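## Task

Take the green-capped tube out of the rack by the door and seat it fully in the rack by the window: third row counting from the bench's front edge, second well counting from the right, with empty wells included in the count. The tube must never reach the floor. Every other tube must finish fully seated in a rack. The glass breaks if a tube drops more than a few centimetres (about one well depth) or is knocked hard. At the end the gripper must be open and away, the result must hold without the robot, and the robot must be upright and not leaning.

## Robot and tools

ROBOT. An omnidirectional wheeled base carries a column roughly 1.75 m high. A carriage on the column moves over 1.0 m of travel (lift_m) and holds two identical six-joint arms, each with a two-finger gripper. The arm bases sit near 0.57 m plus lift_m above the floor, and carriage parts hang about 0.15 m below them. A hand can reach 0.78 m from its shoulder, but only around 0.38 m downward from its arm base. The hand is about 0.16 m long and 0.1 m wide, or 0.14 m with the fingers open. Parked joints 1 to 6 are 0, 0.05, 0.05, 1.45, 0, 0. With both arms parked, the footprint is about 0.95 m wide by 0.7 m long. Cameras: carriage_camera faces forward, tilted about 20 degrees down. left_wrist_camera and right_wrist_camera look out beyond the fingertips. The wheel motors are strong (7 N m), and loose items may occasionally get a brief shove.

FRAMES. The base frame has its origin on the floor below the base centre, with x forward, y left and z up. left_hand and right_hand are reported in this frame, as the point midway between that hand's pads. quat_wxyz rotates base axes into hand axes. The hand's z runs along the fingers and the fingers open along its y. A hand pointing straight up with joints 1, 5 and 6 at 0 reads (1,0,0,0). Odometry is the base frame at the scene's start. It counts wheel rotation, so slip shows up as motion. Heading is positive to the left, from -3.142 to 3.142.

execute_actions. The argument is actions, a list holding one action or none. An empty list just reports state and images. An action may have base, joints or both, and all its motions start together.
- base takes a single key. translate_m is a relative drive in metres, forward positive, -2 to 2. strafe_m is a relative sideways move in metres, left positive, -2 to 2. rotate_rad is a relative turn in radians, counter-clockwise (left) positive, -6.3 to 6.3. Each is measured from where the base last reported itself.
- joints is a mapping from joint name to an absolute target, with the done-tolerance in brackets. lift_m: 0 to 1 m (±0.004). For each of left_ and right_: joint1_rad -2.617 to 3.054, turns the arm about vertical, 0 forward, positive left (±0.02). joint2_rad 0 to 3.141, shoulder: 0 upper arm level pointing back, 1.57 vertical, 3.14 level pointing forward (±0.055). joint3_rad 0 to 3.141, elbow: 0 folded, 3.14 straight (±0.055). joint4_rad -1.57 to 1.57, wrist pitch: 0 in line with forearm, positive lifts fingertips (±0.04). joint5_rad -1.57 to 1.57, wrist yaw, positive swings fingertips right, the opposite of joint1 (±0.02). joint6_rad -2.094 to 2.094, roll about the finger axis, positive clockwise viewed from the forearm (±0.02). gripper_m 0 to 0.093 m pad gap (±0.004).
- cameras is an optional list of carriage_camera, left_wrist_camera, right_wrist_camera or all. Omitting it, null or all returns every camera, and [] returns none. An unknown key, unknown camera or out-of-range value makes the whole call refused, with no motion. A single action runs for at most 15 s. Joints or base left out may still be pushing toward their earlier targets, without this appearing in the status.

wait: seconds from 0 to 10. It commands nothing and returns the same as an empty action. zoom_image: camera plus region [x0, y0, x1, y1] in pixels of that camera's latest full image, at most 504 by 504. finished_scene: scene number. It is final and reports success. Replying without any tool call ends everything.

RESULTS. base_status and joint_status describe how each commanded motion ended. done: reached; for the base it only means the wheels turned enough. off_target: stopped short and possibly still pushing. A gripper holding an object usually shows this. contact_stop or time_out: the old target is dropped and the joint holds where it stopped. joint command not followed, often with a cause line: a self-collision check blocked that arm's joint targets. The gripper still moves, and named joints read not_followed. They may be retried with every later action until new targets pass. If a result reports a stop, the remaining execute_actions, wait and finished_scene calls in that reply are skipped. on_its_own lists uncommanded behaviour, and held at means the target held, not the actual position. motor_effort is in percent of maximum, with the peak in brackets. It has a fixed bias plus noise. A lift effort that keeps dropping while lowering means the hand or load is resting on something. drive_wheels higher at rest than after a free move means the base is still pressing. Joint torques follow joint order, with offsets and noise. Motor temperatures are listed per arm. At 75 °C MOTOR HOT appears. At 90 °C that arm stops for 10 s. At 100 °C it goes limp and drops what it holds. Stretched arms heat fast, even while you are thinking. Heat stops show up as limit_stop_at_motor_heat, and you should resend those targets. ARM HIT means an arm struck the robot hard.

CAUTIONS. The hand readings drift at long reach, and a level hand sags 10 to 17 cm under 1 kg. Grippers press about 45 to 60 N per pad. Arms have no contact stop: a blocked arm keeps pushing and then snaps to its target. Never let the arms hit or press on each other. To free a withheld arm, move it clear first, then move the other arm in a later action. The base and lift stop on contact, but late, and the base may roll on about 0.3 m after an arm touch. After a blocked drive, back off about 0.2 m (or turn back), repeat if still pressed, then retry. Watch for table edges the base slips under but the column hits, and never reverse into one. The robot can tip with a high carriage, arms outstretched, loads, pulling or sudden stops. Only the images reveal a lean. Lower tubes gently into wells, release, and retract before finishing.

Each tool is called after "Emit:" by a JSON object that holds its "method" and its "body".

## Session

Emit:
{"method": "execute_actions", "body": {"actions": []}}

Scene clock: 0.00 s.
Joint torques (N m, as the arm reports them, + toward a larger angle): no reading
Motor temperatures (°C, as the motors report them): left_arm=[19 19 20 20 17 20] | right_arm=[18 19 17 20 18 19]
base_odometry: x=+0.000 y=+0.000 heading=+0.000 (m, m, rad; odometry frame)
base_status: not commanded
joint_positions: lift_m=+0.301 left_joint1_rad=-0.011 left_joint2_rad=+0.033 left_joint3_rad=+0.065 left_joint4_rad=+1.464 left_joint5_rad=-0.013 left_joint6_rad=+0.031 left_gripper_m=+0.095 right_joint1_rad=-0.025 right_joint2_rad=+0.025 right_joint3_rad=+0.066 right_joint4_rad=+1.432 right_joint5_rad=-0.008 right_joint6_rad=-0.015 right_gripper_m=+0.094
joint_status: not commanded
motor_effort: lift_m=+20 drive_wheels=+4 (%)
left_hand: x=+0.2732 y=+0.3231 z=+1.2958 quat_wxyz=(+0.999, -0.005, +0.037, +0.011) (m; base frame)
right_hand: x=+0.2783 y=-0.3203 z=+1.2954 quat_wxyz=(+0.999, -0.004, +0.049, -0.020) (m; base frame)
pictures: carriage_camera, left_wrist_camera, right_wrist_camera
Images, in order (width x height): carriage_camera 672x504, left_wrist_camera 672x504, right_wrist_camera 672x504.

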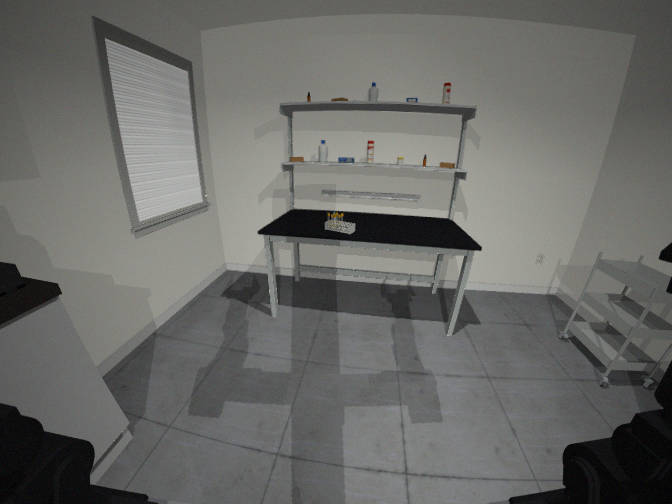

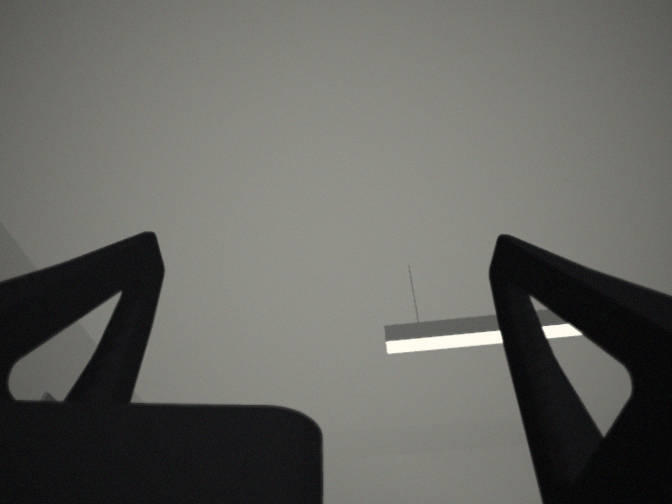

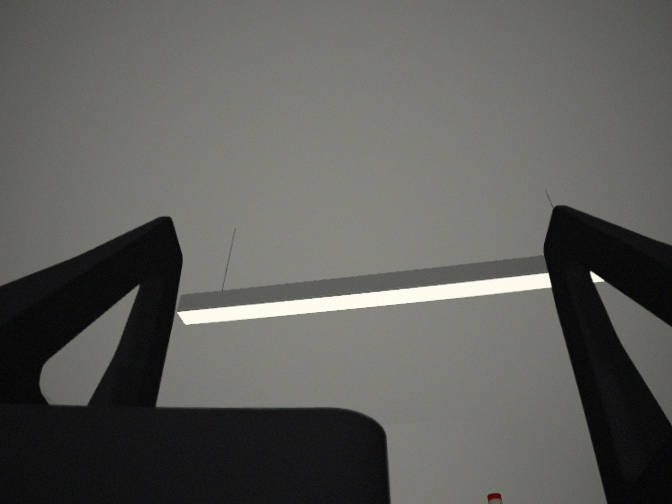

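Emit:
{"method": "zoom_image", "body": {"camera": "carriage_camera", "region": [300, 195, 380, 255]}}

Emit:
{"method": "execute_actions", "body": {"actions": [{"base":{"rotate_rad":-1.57}}], "cameras": ["carriage_camera"]}}

Region (300, 195, 380, 255) of carriage_camera's 672x504 image, scaled by 6.300, with more detail than that image has; it fills the top 378 rows of this view, and the rest is white.

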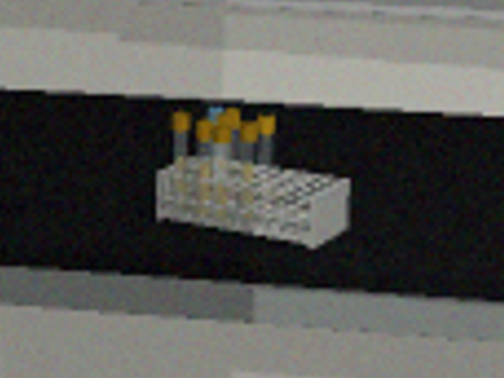

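Scene clock: 12.03 s.
Joint torques (N m, as the arm reports them, + toward a larger angle): left_arm=[ 0.33  3.32  6.07 -0.24 -0.06  0.14] | right_arm=[-0.12  4.02  6.43 -0.25  0.18  0.03]
Motor temperatures (°C, as the motors report them): left_arm=[19 20 21 20 17 20] | right_arm=[18 20 18 20 18 19]
base_odometry: x=+0.000 y=+0.000 heading=-1.570 (m, m, rad; odometry frame)
base_status: done
joint_positions: lift_m=+0.301 left_joint1_rad=-0.011 left_joint2_rad=+0.033 left_joint3_rad=+0.065 left_joint4_rad=+1.464 left_joint5_rad=-0.013 left_joint6_rad=+0.031 left_gripper_m=+0.095 right_joint1_rad=-0.025 right_joint2_rad=+0.025 right_joint3_rad=+0.066 right_joint4_rad=+1.432 right_joint5_rad=-0.008 right_joint6_rad=-0.015 right_gripper_m=+0.094
joint_status: not commanded
motor_effort: lift_m=+20(20) drive_wheels=+7(11) (%)
left_hand: x=+0.2732 y=+0.3231 z=+1.2958 quat_wxyz=(+0.999, -0.005, +0.037, +0.011) (m; base frame)
right_hand: x=+0.2783 y=-0.3203 z=+1.2954 quat_wxyz=(+0.999, -0.004, +0.049, -0.020) (m; base frame)
pictures: carriage_camera
Images, in order (width x height): carriage_camera 672x504.

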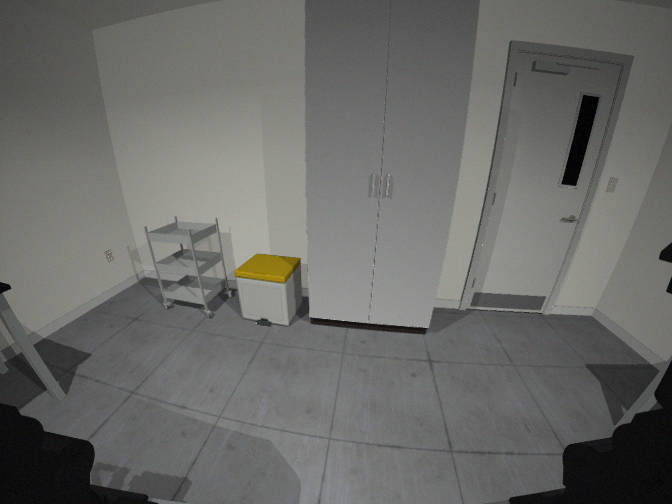

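Emit:
{"method": "execute_actions", "body": {"actions": [{"base":{"rotate_rad":-1.45}}], "cameras": ["carriage_camera"]}}

Scene clock: 17.97 s.
Joint torques (N m, as the arm reports them, + toward a larger angle): left_arm=[ 0.33  3.26  6.09 -0.23 -0.05  0.14] | right_arm=[ 0.    3.96  6.43 -0.23  0.15 -0.01]
Motor temperatures (°C, as the motors report them): left_arm=[19 20 22 20 17 20] | right_arm=[18 20 19 20 18 19]
base_odometry: x=+0.000 y=+0.000 heading=-3.019 (m, m, rad; odometry frame)
base_status: done
joint_positions: lift_m=+0.301 left_joint1_rad=-0.011 left_joint2_rad=+0.033 left_joint3_rad=+0.065 left_joint4_rad=+1.464 left_joint5_rad=-0.012 left_joint6_rad=+0.031 left_gripper_m=+0.095 right_joint1_rad=-0.025 right_joint2_rad=+0.025 right_joint3_rad=+0.066 right_joint4_rad=+1.432 right_joint5_rad=-0.008 right_joint6_rad=-0.015 right_gripper_m=+0.094
joint_status: not commanded
motor_effort: lift_m=+20(20) drive_wheels=+7(9) (%)
left_hand: x=+0.2732 y=+0.3230 z=+1.2958 quat_wxyz=(+0.999, -0.005, +0.037, +0.011) (m; base frame)
right_hand: x=+0.2784 y=-0.3203 z=+1.2954 quat_wxyz=(+0.999, -0.004, +0.049, -0.020) (m; base frame)
pictures: carriage_camera
Images, in order (width x height): carriage_camera 672x504.

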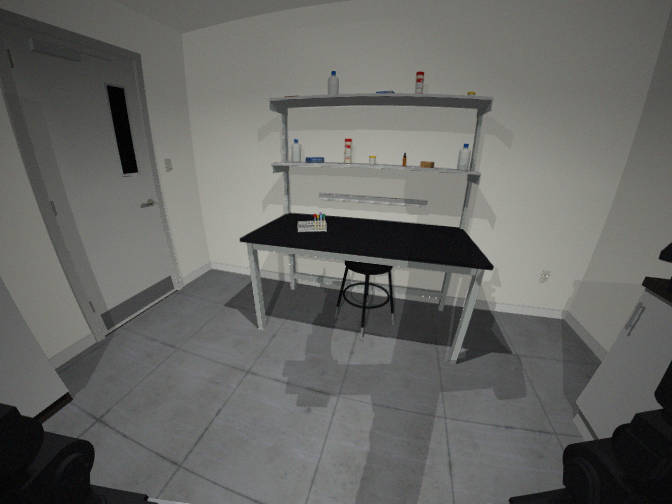

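Emit:
{"method": "zoom_image", "body": {"camera": "carriage_camera", "region": [275, 195, 355, 255]}}

Emit:
{"method": "execute_actions", "body": {"actions": [{"base":{"rotate_rad":-0.22}}], "cameras": ["carriage_camera"]}}

Region (275, 195, 355, 255) of carriage_camera's 672x504 image, scaled by 6.300, with more detail than that image has; it fills the top 378 rows of this view, and the rest is white.

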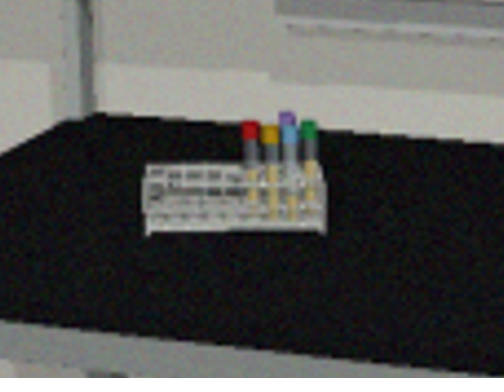

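Scene clock: 26.77 s.
Joint torques (N m, as the arm reports them, + toward a larger angle): left_arm=[ 0.33  3.32  6.08 -0.24 -0.06  0.14] | right_arm=[ 0.09  3.8   6.52 -0.19  0.13 -0.05]
Motor temperatures (°C, as the motors report them): left_arm=[19 21 22 20 17 20] | right_arm=[18 21 19 20 18 19]
base_odometry: x=+0.000 y=+0.000 heading=+3.045 (m, m, rad; odometry frame)
base_status: done
joint_positions: lift_m=+0.301 left_joint1_rad=-0.011 left_joint2_rad=+0.033 left_joint3_rad=+0.065 left_joint4_rad=+1.464 left_joint5_rad=-0.012 left_joint6_rad=+0.031 left_gripper_m=+0.095 right_joint1_rad=-0.025 right_joint2_rad=+0.025 right_joint3_rad=+0.066 right_joint4_rad=+1.432 right_joint5_rad=-0.008 right_joint6_rad=-0.015 right_gripper_m=+0.094
joint_status: not commanded
motor_effort: lift_m=+20(20) drive_wheels=+5(13) (%)
left_hand: x=+0.2732 y=+0.3230 z=+1.2958 quat_wxyz=(+0.999, -0.005, +0.037, +0.011) (m; base frame)
right_hand: x=+0.2784 y=-0.3203 z=+1.2954 quat_wxyz=(+0.999, -0.004, +0.049, -0.020) (m; base frame)
pictures: carriage_camera
Images, in order (width x height): carriage_camera 672x504.

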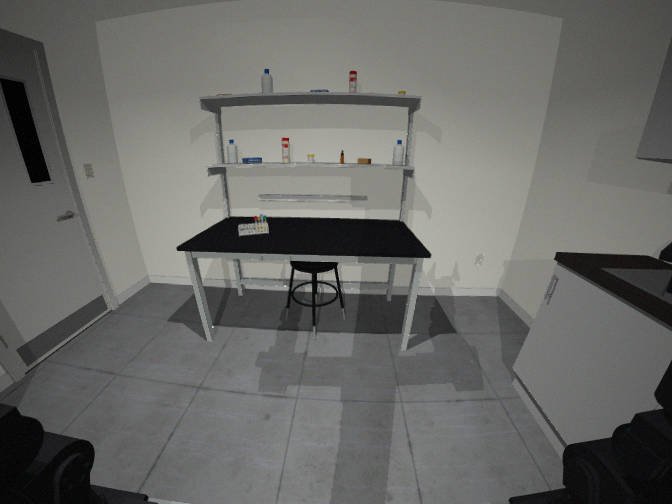

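Emit:
{"method": "execute_actions", "body": {"actions": [{"base":{"translate_m":0.8},"joints":{"lift_m":0.5,"left_joint2_rad":1.57,"left_joint3_rad":1.57,"left_joint4_rad":0,"right_joint2_rad":2.0,"right_joint3_rad":1.5,"right_joint4_rad":-1.07}}]}}

Scene clock: 55.87 s.
Joint torques (N m, as the arm reports them, + toward a larger angle): left_arm=[ 0.34 -8.09  9.37  2.06 -0.05  0.14] | right_arm=[-0.01 -8.8   8.13  0.35  0.07 -0.01]
Motor temperatures (°C, as the motors report them): left_arm=[19 22 24 21 17 20] | right_arm=[18 22 21 21 18 19]
base_odometry: x=-0.796 y=+0.079 heading=+3.043 (m, m, rad; odometry frame)
base_status: done
joint_positions: lift_m=+0.500 left_joint1_rad=-0.011 left_joint2_rad=+1.576 left_joint3_rad=+1.550 left_joint4_rad=-0.007 left_joint5_rad=-0.012 left_joint6_rad=+0.031 left_gripper_m=+0.095 right_joint1_rad=-0.025 right_joint2_rad=+1.993 right_joint3_rad=+1.483 right_joint4_rad=-1.066 right_joint5_rad=-0.008 right_joint6_rad=-0.015 right_gripper_m=+0.094
joint_status: all done
motor_effort: lift_m=+20(25) drive_wheels=-5(20) (%)
left_hand: x=+0.7696 y=+0.3177 z=+1.4822 quat_wxyz=(+0.695, +0.011, +0.719, +0.012) (m; base frame)
right_hand: x=+0.6259 y=-0.3291 z=+1.1009 quat_wxyz=(-0.002, +0.005, +1.000, +0.004) (m; base frame)
pictures: carriage_camera, left_wrist_camera, right_wrist_camera
Images, in order (width x height): carriage_camera 672x504, left_wrist_camera 672x504, right_wrist_camera 672x504.

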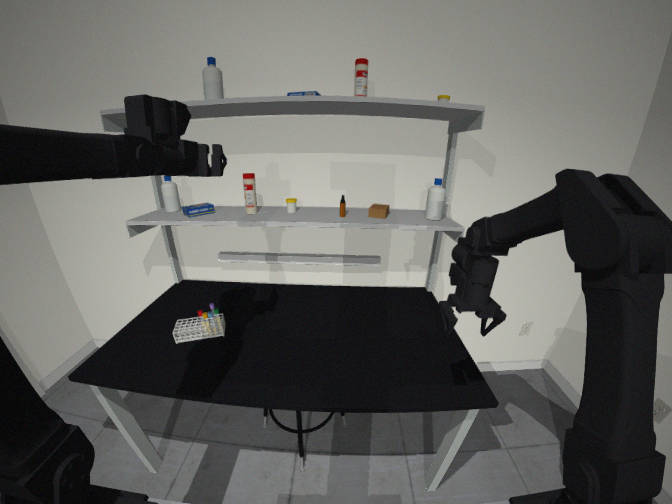

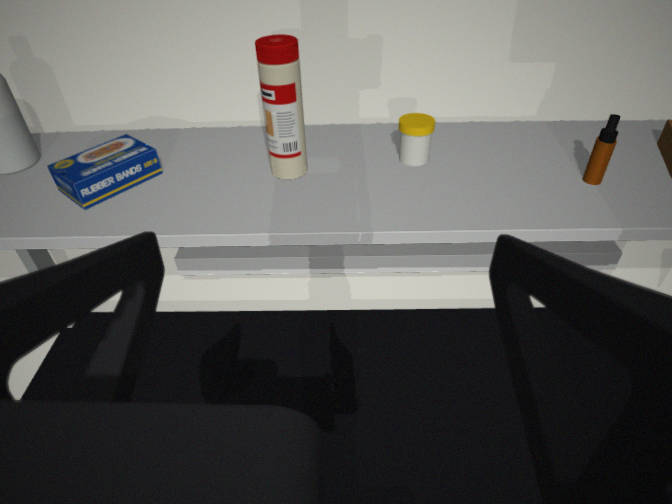

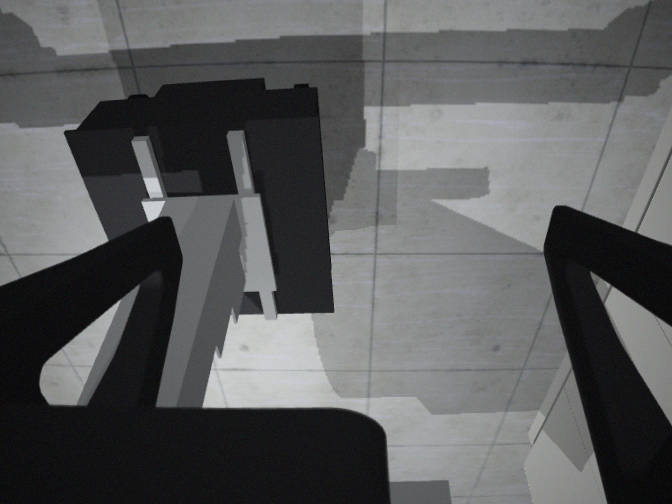

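Emit:
{"method": "execute_actions", "body": {"actions": [{"base":{"strafe_m":0.18},"joints":{"lift_m":0.62,"left_joint2_rad":2.537,"left_joint3_rad":1.66,"left_joint4_rad":-0.694,"right_joint2_rad":0.05,"right_joint3_rad":0.05,"right_joint4_rad":1.45}}], "cameras": ["carriage_camera"]}}

Emit:
{"method": "execute_actions", "body": {"actions": [{"base":{"translate_m":0.3}}], "cameras": ["carriage_camera","left_wrist_camera"]}}

Scene clock: 128.17 s.
Joint torques (N m, as the arm reports them, + toward a larger angle): left_arm=[  0.2  -13.06   5.55   0.31  -0.05   0.14] | right_arm=[-0.16  3.41  4.78 -0.17  0.16 -0.06]
Motor temperatures (°C, as the motors report them): left_arm=[19 32 31 31 17 20] | right_arm=[18 33 25 21 18 19]
base_odometry: x=-0.814 y=-0.100 heading=+3.043 (m, m, rad; odometry frame)
base_status: done
joint_positions: lift_m=+0.620 left_joint1_rad=-0.009 left_joint2_rad=+2.549 left_joint3_rad=+1.655 left_joint4_rad=-0.696 left_joint5_rad=-0.012 left_joint6_rad=+0.031 left_gripper_m=+0.095 right_joint1_rad=-0.026 right_joint2_rad=+0.060 right_joint3_rad=+0.076 right_joint4_rad=+1.449 right_joint5_rad=-0.007 right_joint6_rad=-0.015 right_gripper_m=+0.094
joint_status: all done
motor_effort: lift_m=+20(25) drive_wheels=+0(11) (%)
left_hand: x=+0.6906 y=+0.3194 z=+1.0412 quat_wxyz=(-0.009, +0.020, +1.000, +0.006) (m; base frame)
right_hand: x=+0.2823 y=-0.3205 z=+1.6172 quat_wxyz=(+0.998, -0.003, +0.053, -0.020) (m; base frame)
pictures: carriage_camera
Images, in order (width x height): carriage_camera 672x504.

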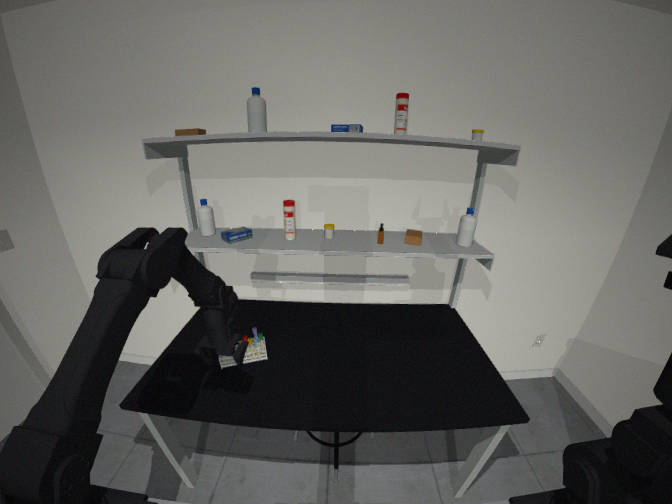

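Scene clock: 130.63 s.
Joint torques (N m, as the arm reports them, + toward a larger angle): left_arm=[  0.2  -13.15   5.54   0.33  -0.05   0.14] | right_arm=[-0.01  3.14  4.6  -0.21  0.11 -0.01]
Motor temperatures (°C, as the motors report them): left_arm=[19 34 30 30 17 20] | right_arm=[18 33 25 21 18 19]
base_odometry: x=-1.113 y=-0.071 heading=+3.044 (m, m, rad; odometry frame)
base_status: done
joint_positions: lift_m=+0.620 left_joint1_rad=-0.009 left_joint2_rad=+2.549 left_joint3_rad=+1.655 left_joint4_rad=-0.696 left_joint5_rad=-0.012 left_joint6_rad=+0.031 left_gripper_m=+0.095 right_joint1_rad=-0.026 right_joint2_rad=+0.060 right_joint3_rad=+0.076 right_joint4_rad=+1.449 right_joint5_rad=-0.007 right_joint6_rad=-0.015 right_gripper_m=+0.094
joint_status: not commanded
motor_effort: lift_m=+20(20) drive_wheels=-6(11) (%)
left_hand: x=+0.6905 y=+0.3194 z=+1.0412 quat_wxyz=(-0.010, +0.020, +1.000, +0.006) (m; base frame)
right_hand: x=+0.2823 y=-0.3205 z=+1.6172 quat_wxyz=(+0.998, -0.003, +0.053, -0.020) (m; base frame)
pictures: carriage_camera, left_wrist_camera
Images, in order (width x height): carriage_camera 672x504, left_wrist_camera 672x504.

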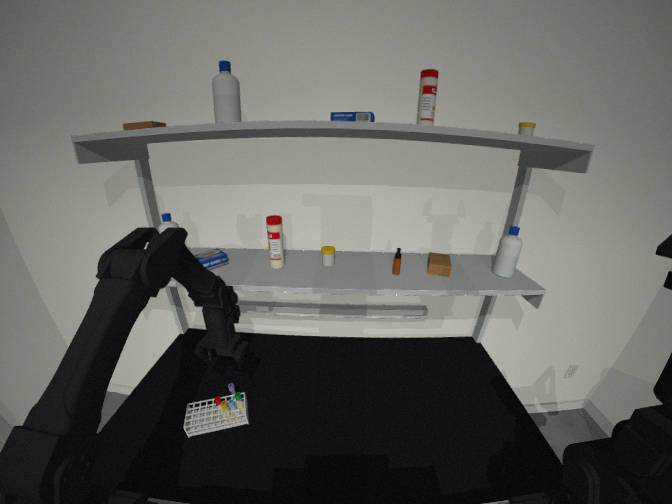

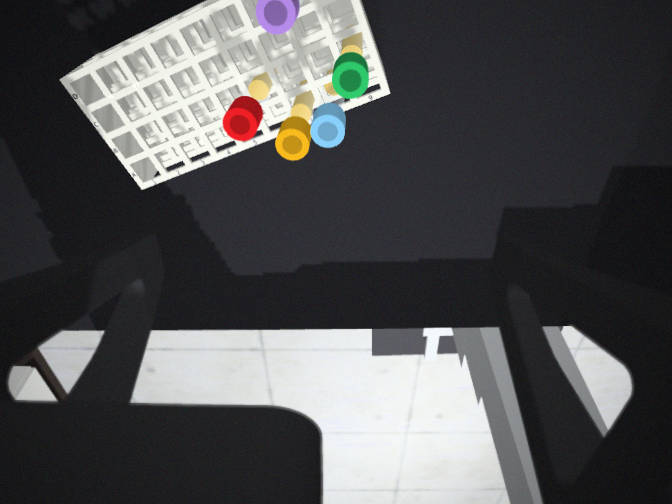

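Emit:
{"method": "execute_actions", "body": {"actions": [{"joints":{"lift_m":0.52,"left_joint6_rad":0.3,"left_gripper_m":0.034,"left_joint4_rad":-0.676}}], "cameras": ["carriage_camera","left_wrist_camera"]}}

Scene clock: 149.57 s.
Joint torques (N m, as the arm reports them, + toward a larger angle): left_arm=[  0.17 -13.13   5.57   0.37  -0.03   0.21] | right_arm=[-0.03  3.16  5.11 -0.22  0.17 -0.01]
Motor temperatures (°C, as the motors report them): left_arm=[19 43 28 27 17 20] | right_arm=[18 28 24 21 18 19]
base_odometry: x=-1.113 y=-0.071 heading=+3.044 (m, m, rad; odometry frame)
base_status: not commanded
joint_positions: lift_m=+0.520 left_joint1_rad=-0.009 left_joint2_rad=+2.549 left_joint3_rad=+1.655 left_joint4_rad=-0.682 left_joint5_rad=-0.012 left_joint6_rad=+0.291 left_gripper_m=+0.034 right_joint1_rad=-0.026 right_joint2_rad=+0.060 right_joint3_rad=+0.069 right_joint4_rad=+1.449 right_joint5_rad=-0.007 right_joint6_rad=-0.015 right_gripper_m=+0.094
joint_status: all done
motor_effort: lift_m=+20(21) drive_wheels=-4(4) (%)
left_hand: x=+0.6939 y=+0.3194 z=+0.9411 quat_wxyz=(-0.003, +0.149, +0.989, +0.006) (m; base frame)
right_hand: x=+0.2845 y=-0.3206 z=+1.5152 quat_wxyz=(+0.998, -0.003, +0.056, -0.020) (m; base frame)
pictures: carriage_camera, left_wrist_camera
Images, in order (width x height): carriage_camera 672x504, left_wrist_camera 672x504.

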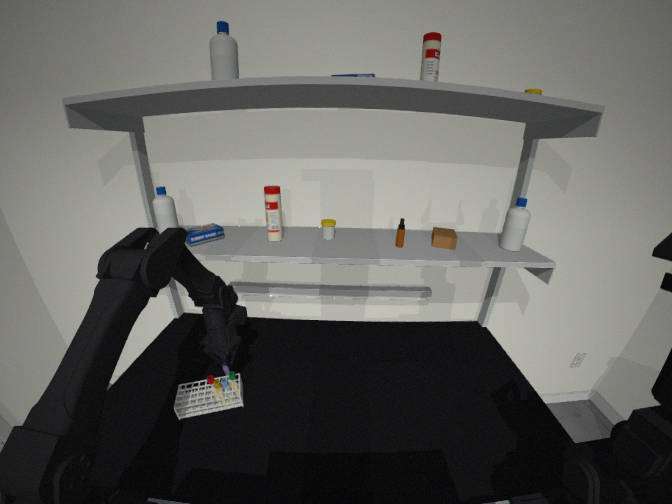

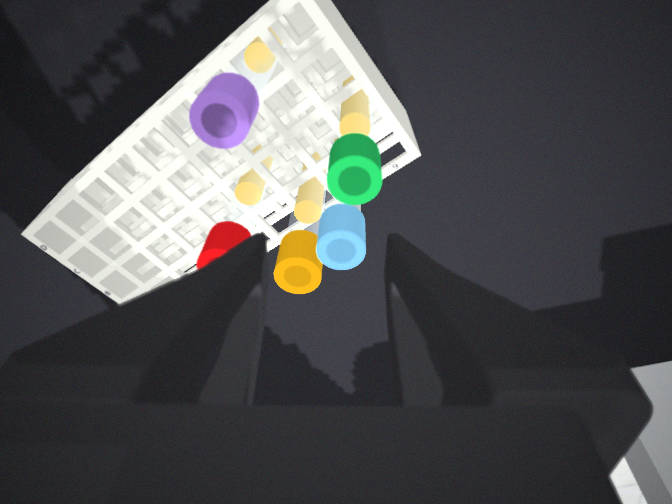

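Emit:
{"method": "execute_actions", "body": {"actions": [{"base":{"strafe_m":-0.008},"joints":{"lift_m":0.5}}], "cameras": ["left_wrist_camera"]}}

Scene clock: 164.10 s.
Joint torques (N m, as the arm reports them, + toward a larger angle): left_arm=[  0.36 -13.23   5.59   0.36  -0.03   0.22] | right_arm=[ 0.03  3.07  5.   -0.2   0.14 -0.02]
Motor temperatures (°C, as the motors report them): left_arm=[19 48 28 26 17 20] | right_arm=[18 26 23 21 18 19]
base_odometry: x=-1.112 y=-0.064 heading=+3.045 (m, m, rad; odometry frame)
base_status: done
joint_positions: lift_m=+0.500 left_joint1_rad=-0.011 left_joint2_rad=+2.550 left_joint3_rad=+1.655 left_joint4_rad=-0.680 left_joint5_rad=-0.012 left_joint6_rad=+0.291 left_gripper_m=+0.034 right_joint1_rad=-0.026 right_joint2_rad=+0.060 right_joint3_rad=+0.069 right_joint4_rad=+1.449 right_joint5_rad=-0.008 right_joint6_rad=-0.015 right_gripper_m=+0.094
joint_status: all done
motor_effort: lift_m=+20(21) drive_wheels=+6(11) (%)
left_hand: x=+0.6941 y=+0.3185 z=+0.9207 quat_wxyz=(-0.003, +0.150, +0.989, +0.006) (m; base frame)
right_hand: x=+0.2845 y=-0.3205 z=+1.4952 quat_wxyz=(+0.998, -0.004, +0.056, -0.020) (m; base frame)
pictures: left_wrist_camera
Images, in order (width x height): left_wrist_camera 672x504.

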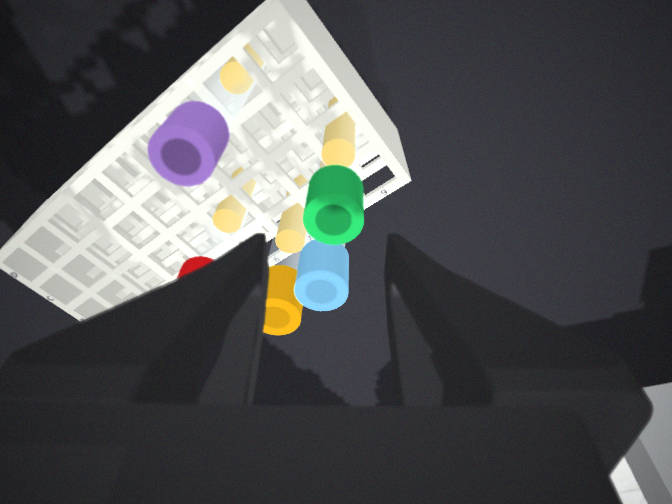

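Emit:
{"method": "execute_actions", "body": {"actions": [{"joints":{"lift_m":0.485}}], "cameras": ["left_wrist_camera","carriage_camera"]}}

Emit:
{"method": "zoom_image", "body": {"camera": "carriage_camera", "region": [180, 330, 280, 410]}}

Scene clock: 171.30 s.
Joint torques (N m, as the arm reports them, + toward a larger angle): left_arm=[  0.32 -13.25   5.59   0.36  -0.03   0.21] | right_arm=[ 0.02  3.09  5.29 -0.13  0.12  0.  ]
Motor temperatures (°C, as the motors report them): left_arm=[19 50 27 25 17 20] | right_arm=[18 26 23 21 18 19]
base_odometry: x=-1.112 y=-0.064 heading=+3.045 (m, m, rad; odometry frame)
base_status: not commanded
joint_positions: lift_m=+0.485 left_joint1_rad=-0.011 left_joint2_rad=+2.550 left_joint3_rad=+1.655 left_joint4_rad=-0.680 left_joint5_rad=-0.012 left_joint6_rad=+0.291 left_gripper_m=+0.034 right_joint1_rad=-0.026 right_joint2_rad=+0.060 right_joint3_rad=+0.069 right_joint4_rad=+1.449 right_joint5_rad=-0.008 right_joint6_rad=-0.015 right_gripper_m=+0.094
joint_status: all done
motor_effort: lift_m=+21(21) drive_wheels=+5(5) (%)
left_hand: x=+0.6943 y=+0.3185 z=+0.9059 quat_wxyz=(-0.003, +0.150, +0.989, +0.006) (m; base frame)
right_hand: x=+0.2845 y=-0.3205 z=+1.4802 quat_wxyz=(+0.998, -0.004, +0.056, -0.020) (m; base frame)
pictures: carriage_camera, left_wrist_camera
Images, in order (width x height): carriage_camera 672x504, left_wrist_camera 672x504.

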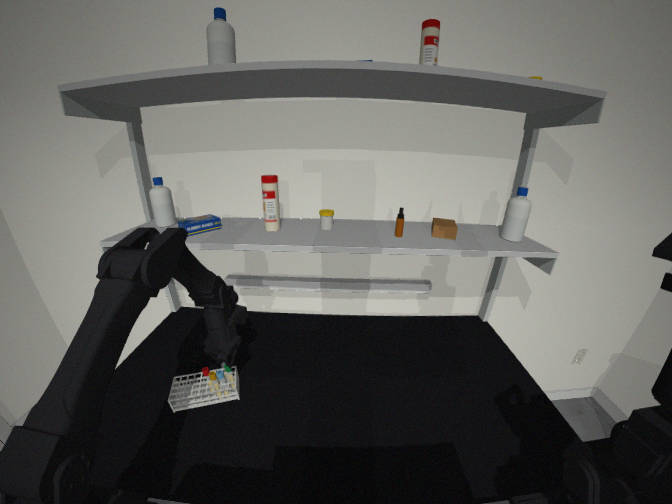

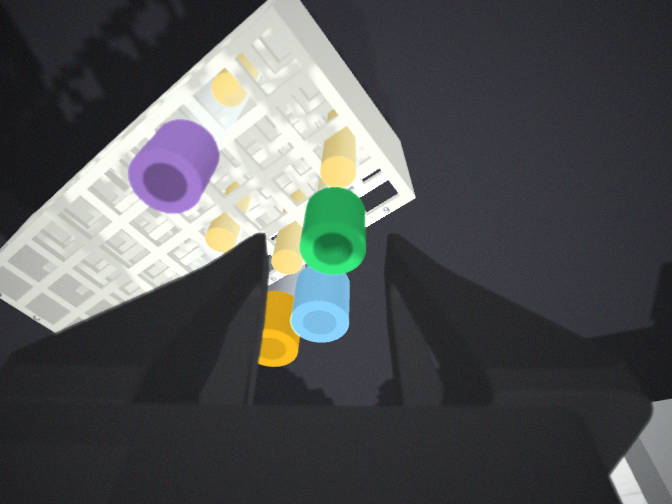

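Region (180, 330, 280, 410) of carriage_camera's 672x504 image, scaled by 5.040, with more detail than that image has; it fills the top 403 rows of this view, and the rest is white.

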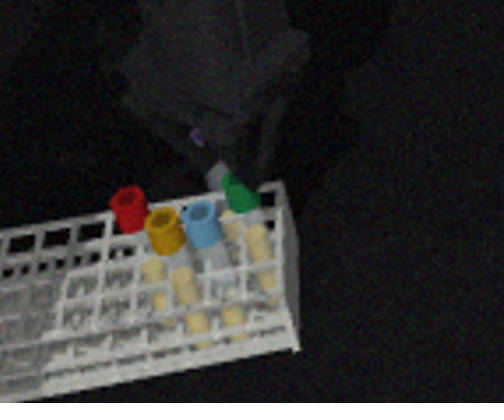

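Emit:
{"method": "execute_actions", "body": {"actions": [{"joints":{"lift_m":0.467}}], "cameras": ["left_wrist_camera","carriage_camera"]}}

Emit:
{"method": "zoom_image", "body": {"camera": "carriage_camera", "region": [180, 330, 280, 410]}}

Scene clock: 180.93 s.
Joint torques (N m, as the arm reports them, + toward a larger angle): left_arm=[  0.37 -13.19   5.5    0.36  -0.03   0.22] | right_arm=[-0.06  3.14  5.13 -0.15  0.15 -0.01]
Motor temperatures (°C, as the motors report them): left_arm=[19 52 27 25 17 20] | right_arm=[18 25 23 21 18 19]
base_odometry: x=-1.112 y=-0.064 heading=+3.045 (m, m, rad; odometry frame)
base_status: not commanded
joint_positions: lift_m=+0.467 left_joint1_rad=-0.011 left_joint2_rad=+2.550 left_joint3_rad=+1.655 left_joint4_rad=-0.679 left_joint5_rad=-0.012 left_joint6_rad=+0.291 left_gripper_m=+0.034 right_joint1_rad=-0.026 right_joint2_rad=+0.060 right_joint3_rad=+0.068 right_joint4_rad=+1.449 right_joint5_rad=-0.008 right_joint6_rad=-0.015 right_gripper_m=+0.094
joint_status: all done
motor_effort: lift_m=+21(21) drive_wheels=+5(4) (%)
left_hand: x=+0.6944 y=+0.3185 z=+0.8877 quat_wxyz=(-0.002, +0.150, +0.989, +0.006) (m; base frame)
right_hand: x=+0.2849 y=-0.3205 z=+1.4619 quat_wxyz=(+0.998, -0.004, +0.057, -0.020) (m; base frame)
pictures: carriage_camera, left_wrist_camera
Images, in order (width x height): carriage_camera 672x504, left_wrist_camera 672x504.

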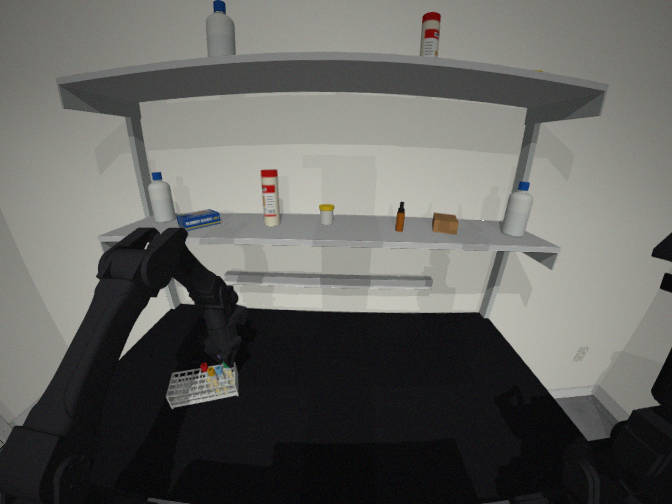

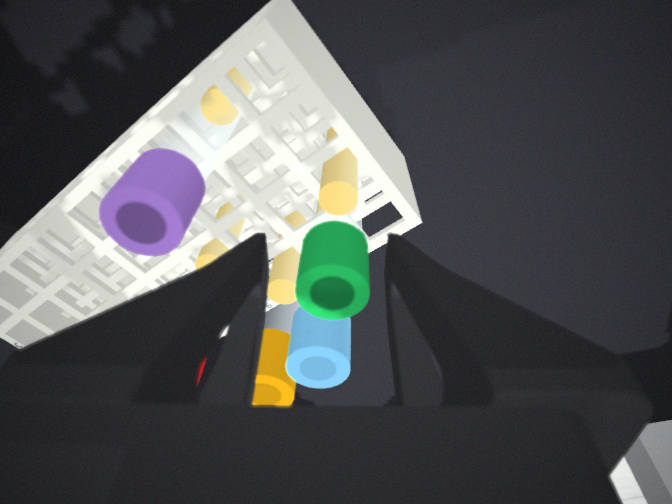

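Region (180, 330, 280, 410) of carriage_camera's 672x504 image, scaled by 5.040, with more detail than that image has; it fills the top 403 rows of this view, and the rest is white.

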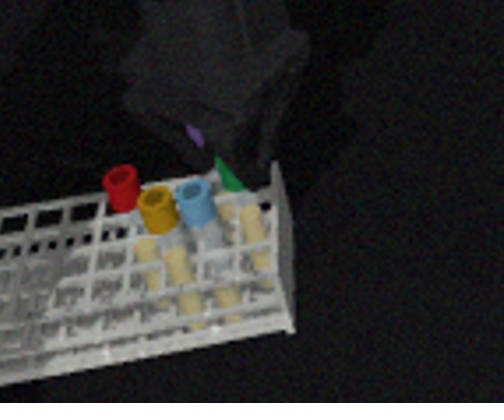

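Emit:
{"method": "execute_actions", "body": {"actions": [{"joints":{"left_gripper_m":0.012}}], "cameras": ["left_wrist_camera"]}}

Scene clock: 186.83 s.
Joint torques (N m, as the arm reports them, + toward a larger angle): left_arm=[  0.32 -13.21   5.57   0.35  -0.05   0.22] | right_arm=[ 0.06  3.15  5.31 -0.22  0.13  0.02]
Motor temperatures (°C, as the motors report them): left_arm=[19 53 27 25 17 20] | right_arm=[18 25 23 21 18 19]
base_odometry: x=-1.112 y=-0.064 heading=+3.045 (m, m, rad; odometry frame)
base_status: not commanded
joint_positions: lift_m=+0.467 left_joint1_rad=-0.011 left_joint2_rad=+2.550 left_joint3_rad=+1.655 left_joint4_rad=-0.679 left_joint5_rad=-0.010 left_joint6_rad=+0.291 left_gripper_m=+0.018 right_joint1_rad=-0.026 right_joint2_rad=+0.060 right_joint3_rad=+0.068 right_joint4_rad=+1.449 right_joint5_rad=-0.008 right_joint6_rad=-0.015 right_gripper_m=+0.094
joint_status: left_gripper_m off_target (ended at +0.018, target +0.012)
motor_effort: lift_m=+21(21) drive_wheels=+4(4) (%)
left_hand: x=+0.6944 y=+0.3182 z=+0.8877 quat_wxyz=(-0.002, +0.150, +0.989, +0.005) (m; base frame)
right_hand: x=+0.2849 y=-0.3205 z=+1.4619 quat_wxyz=(+0.998, -0.004, +0.057, -0.020) (m; base frame)
pictures: left_wrist_camera
Images, in order (width x height): left_wrist_camera 672x504.

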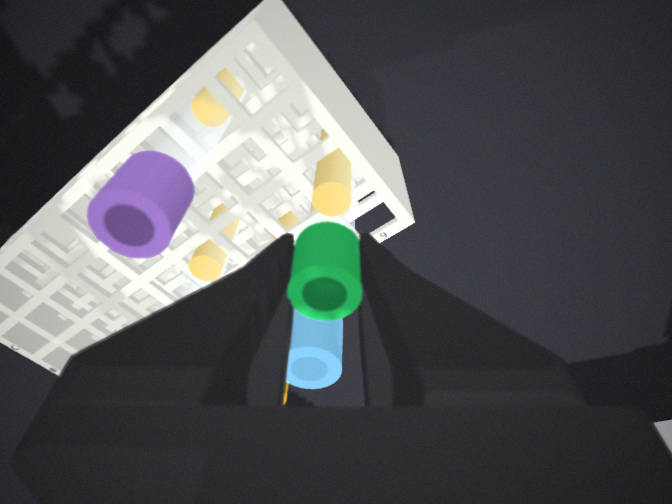

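Emit:
{"method": "execute_actions", "body": {"actions": [{"joints":{"lift_m":0.49,"left_gripper_m":0.008}}], "cameras": ["left_wrist_camera","carriage_camera"]}}

Emit:
{"method": "zoom_image", "body": {"camera": "carriage_camera", "region": [190, 335, 270, 399]}}

Scene clock: 197.77 s.
Joint torques (N m, as the arm reports them, + toward a larger angle): left_arm=[  0.34 -12.67   5.58   0.36  -0.05   0.22] | right_arm=[ 0.07  3.13  5.21 -0.18  0.14  0.05]
Motor temperatures (°C, as the motors report them): left_arm=[19 55 27 25 17 20] | right_arm=[18 24 23 21 18 19]
base_odometry: x=-1.112 y=-0.064 heading=+3.045 (m, m, rad; odometry frame)
base_status: not commanded
joint_positions: lift_m=+0.490 left_joint1_rad=-0.011 left_joint2_rad=+2.543 left_joint3_rad=+1.655 left_joint4_rad=-0.679 left_joint5_rad=-0.011 left_joint6_rad=+0.291 left_gripper_m=+0.018 right_joint1_rad=-0.026 right_joint2_rad=+0.060 right_joint3_rad=+0.068 right_joint4_rad=+1.449 right_joint5_rad=-0.008 right_joint6_rad=-0.015 right_gripper_m=+0.094
joint_status: left_gripper_m off_target (ended at +0.018, target +0.008); the others done
motor_effort: lift_m=+20(25) drive_wheels=+6(4) (%)
left_hand: x=+0.6961 y=+0.3182 z=+0.9135 quat_wxyz=(+0.001, +0.150, +0.989, +0.006) (m; base frame)
right_hand: x=+0.2849 y=-0.3205 z=+1.4850 quat_wxyz=(+0.998, -0.004, +0.057, -0.020) (m; base frame)
pictures: carriage_camera, left_wrist_camera
Images, in order (width x height): carriage_camera 672x504, left_wrist_camera 672x504.

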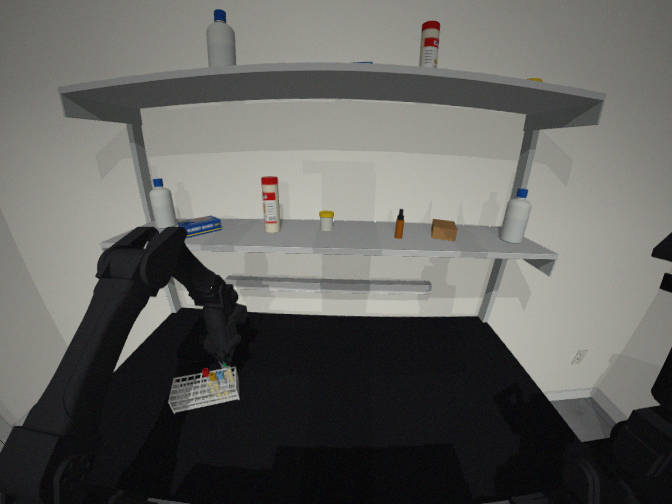

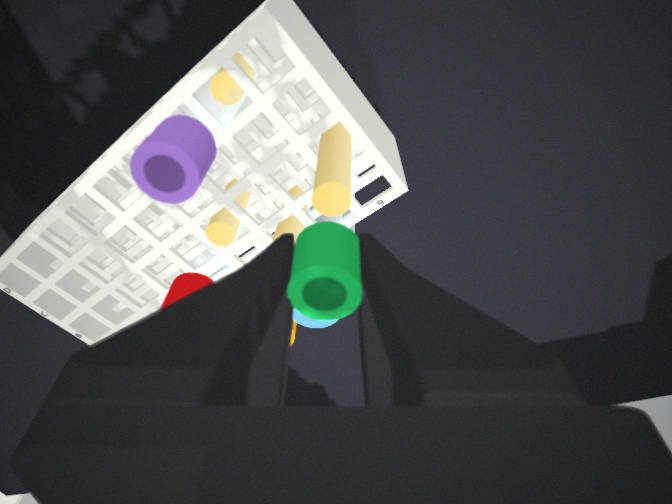

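Region (190, 335, 270, 399) of carriage_camera's 672x504 image, scaled by 6.300, with more detail than that image has; it fills the top 403 rows of this view, and the rest is white.

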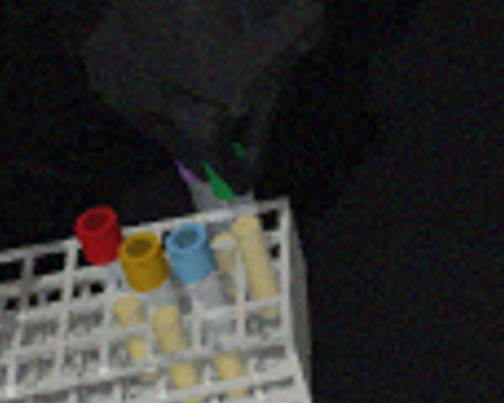

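The tube is held firmly. Lifting it clear of the rack.

Emit:
{"method": "execute_actions", "body": {"actions": [{"joints":{"lift_m":0.62}}], "cameras": ["left_wrist_camera"]}}

Scene clock: 203.07 s.
Joint torques (N m, as the arm reports them, + toward a larger angle): left_arm=[  0.37 -12.71   5.62   0.35  -0.05   0.22] | right_arm=[ 0.04  3.14  5.21 -0.23  0.13  0.  ]
Motor temperatures (°C, as the motors report them): left_arm=[19 56 27 25 17 20] | right_arm=[18 24 23 21 18 19]
base_odometry: x=-1.112 y=-0.064 heading=+3.045 (m, m, rad; odometry frame)
base_status: not commanded
joint_positions: lift_m=+0.620 left_joint1_rad=-0.011 left_joint2_rad=+2.543 left_joint3_rad=+1.655 left_joint4_rad=-0.677 left_joint5_rad=-0.011 left_joint6_rad=+0.291 left_gripper_m=+0.018 right_joint1_rad=-0.026 right_joint2_rad=+0.060 right_joint3_rad=+0.068 right_joint4_rad=+1.449 right_joint5_rad=-0.008 right_joint6_rad=-0.015 right_gripper_m=+0.094
joint_status: all done
motor_effort: lift_m=+20(24) drive_wheels=+5(5) (%)
left_hand: x=+0.6965 y=+0.3182 z=+1.0435 quat_wxyz=(+0.002, +0.150, +0.989, +0.006) (m; base frame)
right_hand: x=+0.2849 y=-0.3205 z=+1.6149 quat_wxyz=(+0.998, -0.004, +0.057, -0.020) (m; base frame)
pictures: left_wrist_camera
Images, in order (width x height): left_wrist_camera 672x504.

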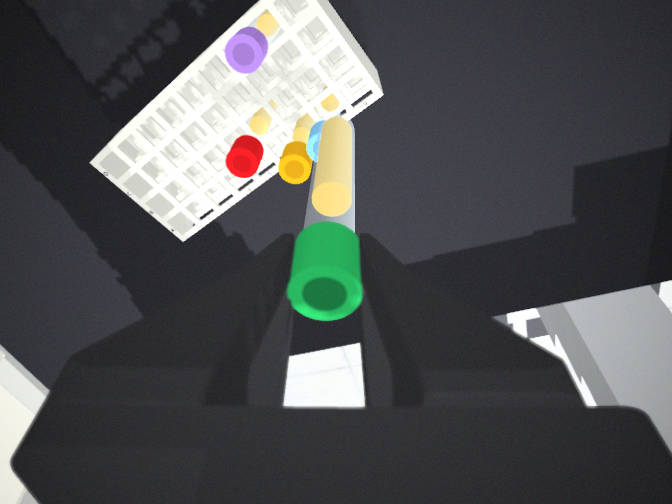

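Emit:
{"method": "execute_actions", "body": {"actions": [{"base":{"translate_m":-1.9},"joints":{"left_joint2_rad":1.3,"left_joint3_rad":0.8,"left_joint4_rad":-1.07}}], "cameras": ["left_wrist_camera"]}}

Emit:
{"method": "execute_actions", "body": {"actions": [{"base":{"rotate_rad":3.14}}], "cameras": ["left_wrist_camera","carriage_camera"]}}

Scene clock: 221.70 s.
Joint torques (N m, as the arm reports them, + toward a larger angle): left_arm=[ 0.35 -4.71  5.6   0.29 -0.05  0.21] | right_arm=[ 0.06  3.06  5.36 -0.18  0.13  0.  ]
Motor temperatures (°C, as the motors report them): left_arm=[19 52 27 24 17 20] | right_arm=[18 24 23 21 18 19]
base_odometry: x=+0.779 y=-0.248 heading=+3.044 (m, m, rad; odometry frame)
base_status: done
joint_positions: lift_m=+0.620 left_joint1_rad=-0.011 left_joint2_rad=+1.311 left_joint3_rad=+0.808 left_joint4_rad=-1.062 left_joint5_rad=-0.011 left_joint6_rad=+0.291 left_gripper_m=+0.018 right_joint1_rad=-0.026 right_joint2_rad=+0.060 right_joint3_rad=+0.068 right_joint4_rad=+1.449 right_joint5_rad=-0.008 right_joint6_rad=-0.015 right_gripper_m=+0.094
joint_status: all done
motor_effort: lift_m=+20(20) drive_wheels=+0(8) (%)
left_hand: x=+0.4532 y=+0.3208 z=+1.2368 quat_wxyz=(+0.002, +0.150, +0.989, +0.006) (m; base frame)
right_hand: x=+0.2849 y=-0.3205 z=+1.6149 quat_wxyz=(+0.998, -0.004, +0.057, -0.020) (m; base frame)
pictures: left_wrist_camera
Images, in order (width x height): left_wrist_camera 672x504.

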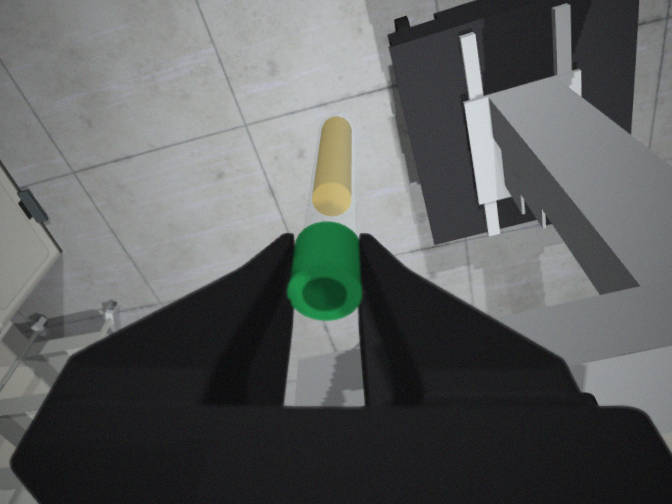

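Scene clock: 225.97 s.
Joint torques (N m, as the arm reports them, + toward a larger angle): left_arm=[ 0.35 -4.72  5.62  0.28 -0.04  0.21] | right_arm=[ 0.19  3.06  5.2  -0.07  0.12  0.01]
Motor temperatures (°C, as the motors report them): left_arm=[19 50 27 24 17 20] | right_arm=[18 24 23 21 18 19]
base_odometry: x=+0.779 y=-0.248 heading=-0.099 (m, m, rad; odometry frame)
base_status: done
joint_positions: lift_m=+0.620 left_joint1_rad=-0.011 left_joint2_rad=+1.311 left_joint3_rad=+0.808 left_joint4_rad=-1.062 left_joint5_rad=-0.011 left_joint6_rad=+0.291 left_gripper_m=+0.018 right_joint1_rad=-0.026 right_joint2_rad=+0.060 right_joint3_rad=+0.068 right_joint4_rad=+1.447 right_joint5_rad=-0.008 right_joint6_rad=-0.015 right_gripper_m=+0.094
joint_status: not commanded
motor_effort: lift_m=+20(20) drive_wheels=+4(14) (%)
left_hand: x=+0.4532 y=+0.3210 z=+1.2368 quat_wxyz=(+0.002, +0.150, +0.989, +0.006) (m; base frame)
right_hand: x=+0.2853 y=-0.3205 z=+1.6149 quat_wxyz=(+0.998, -0.004, +0.058, -0.020) (m; base frame)
pictures: carriage_camera, left_wrist_camera
Images, in order (width x height): carriage_camera 672x504, left_wrist_camera 672x504.

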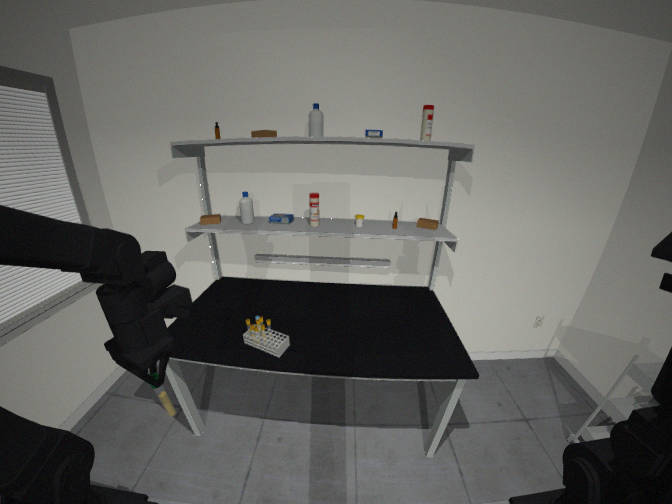

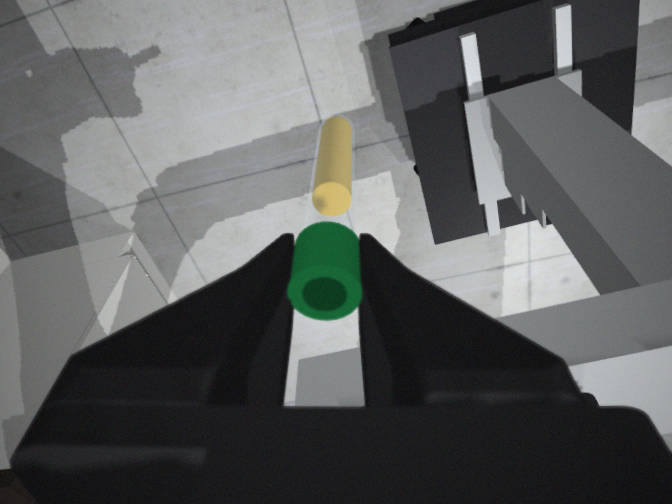

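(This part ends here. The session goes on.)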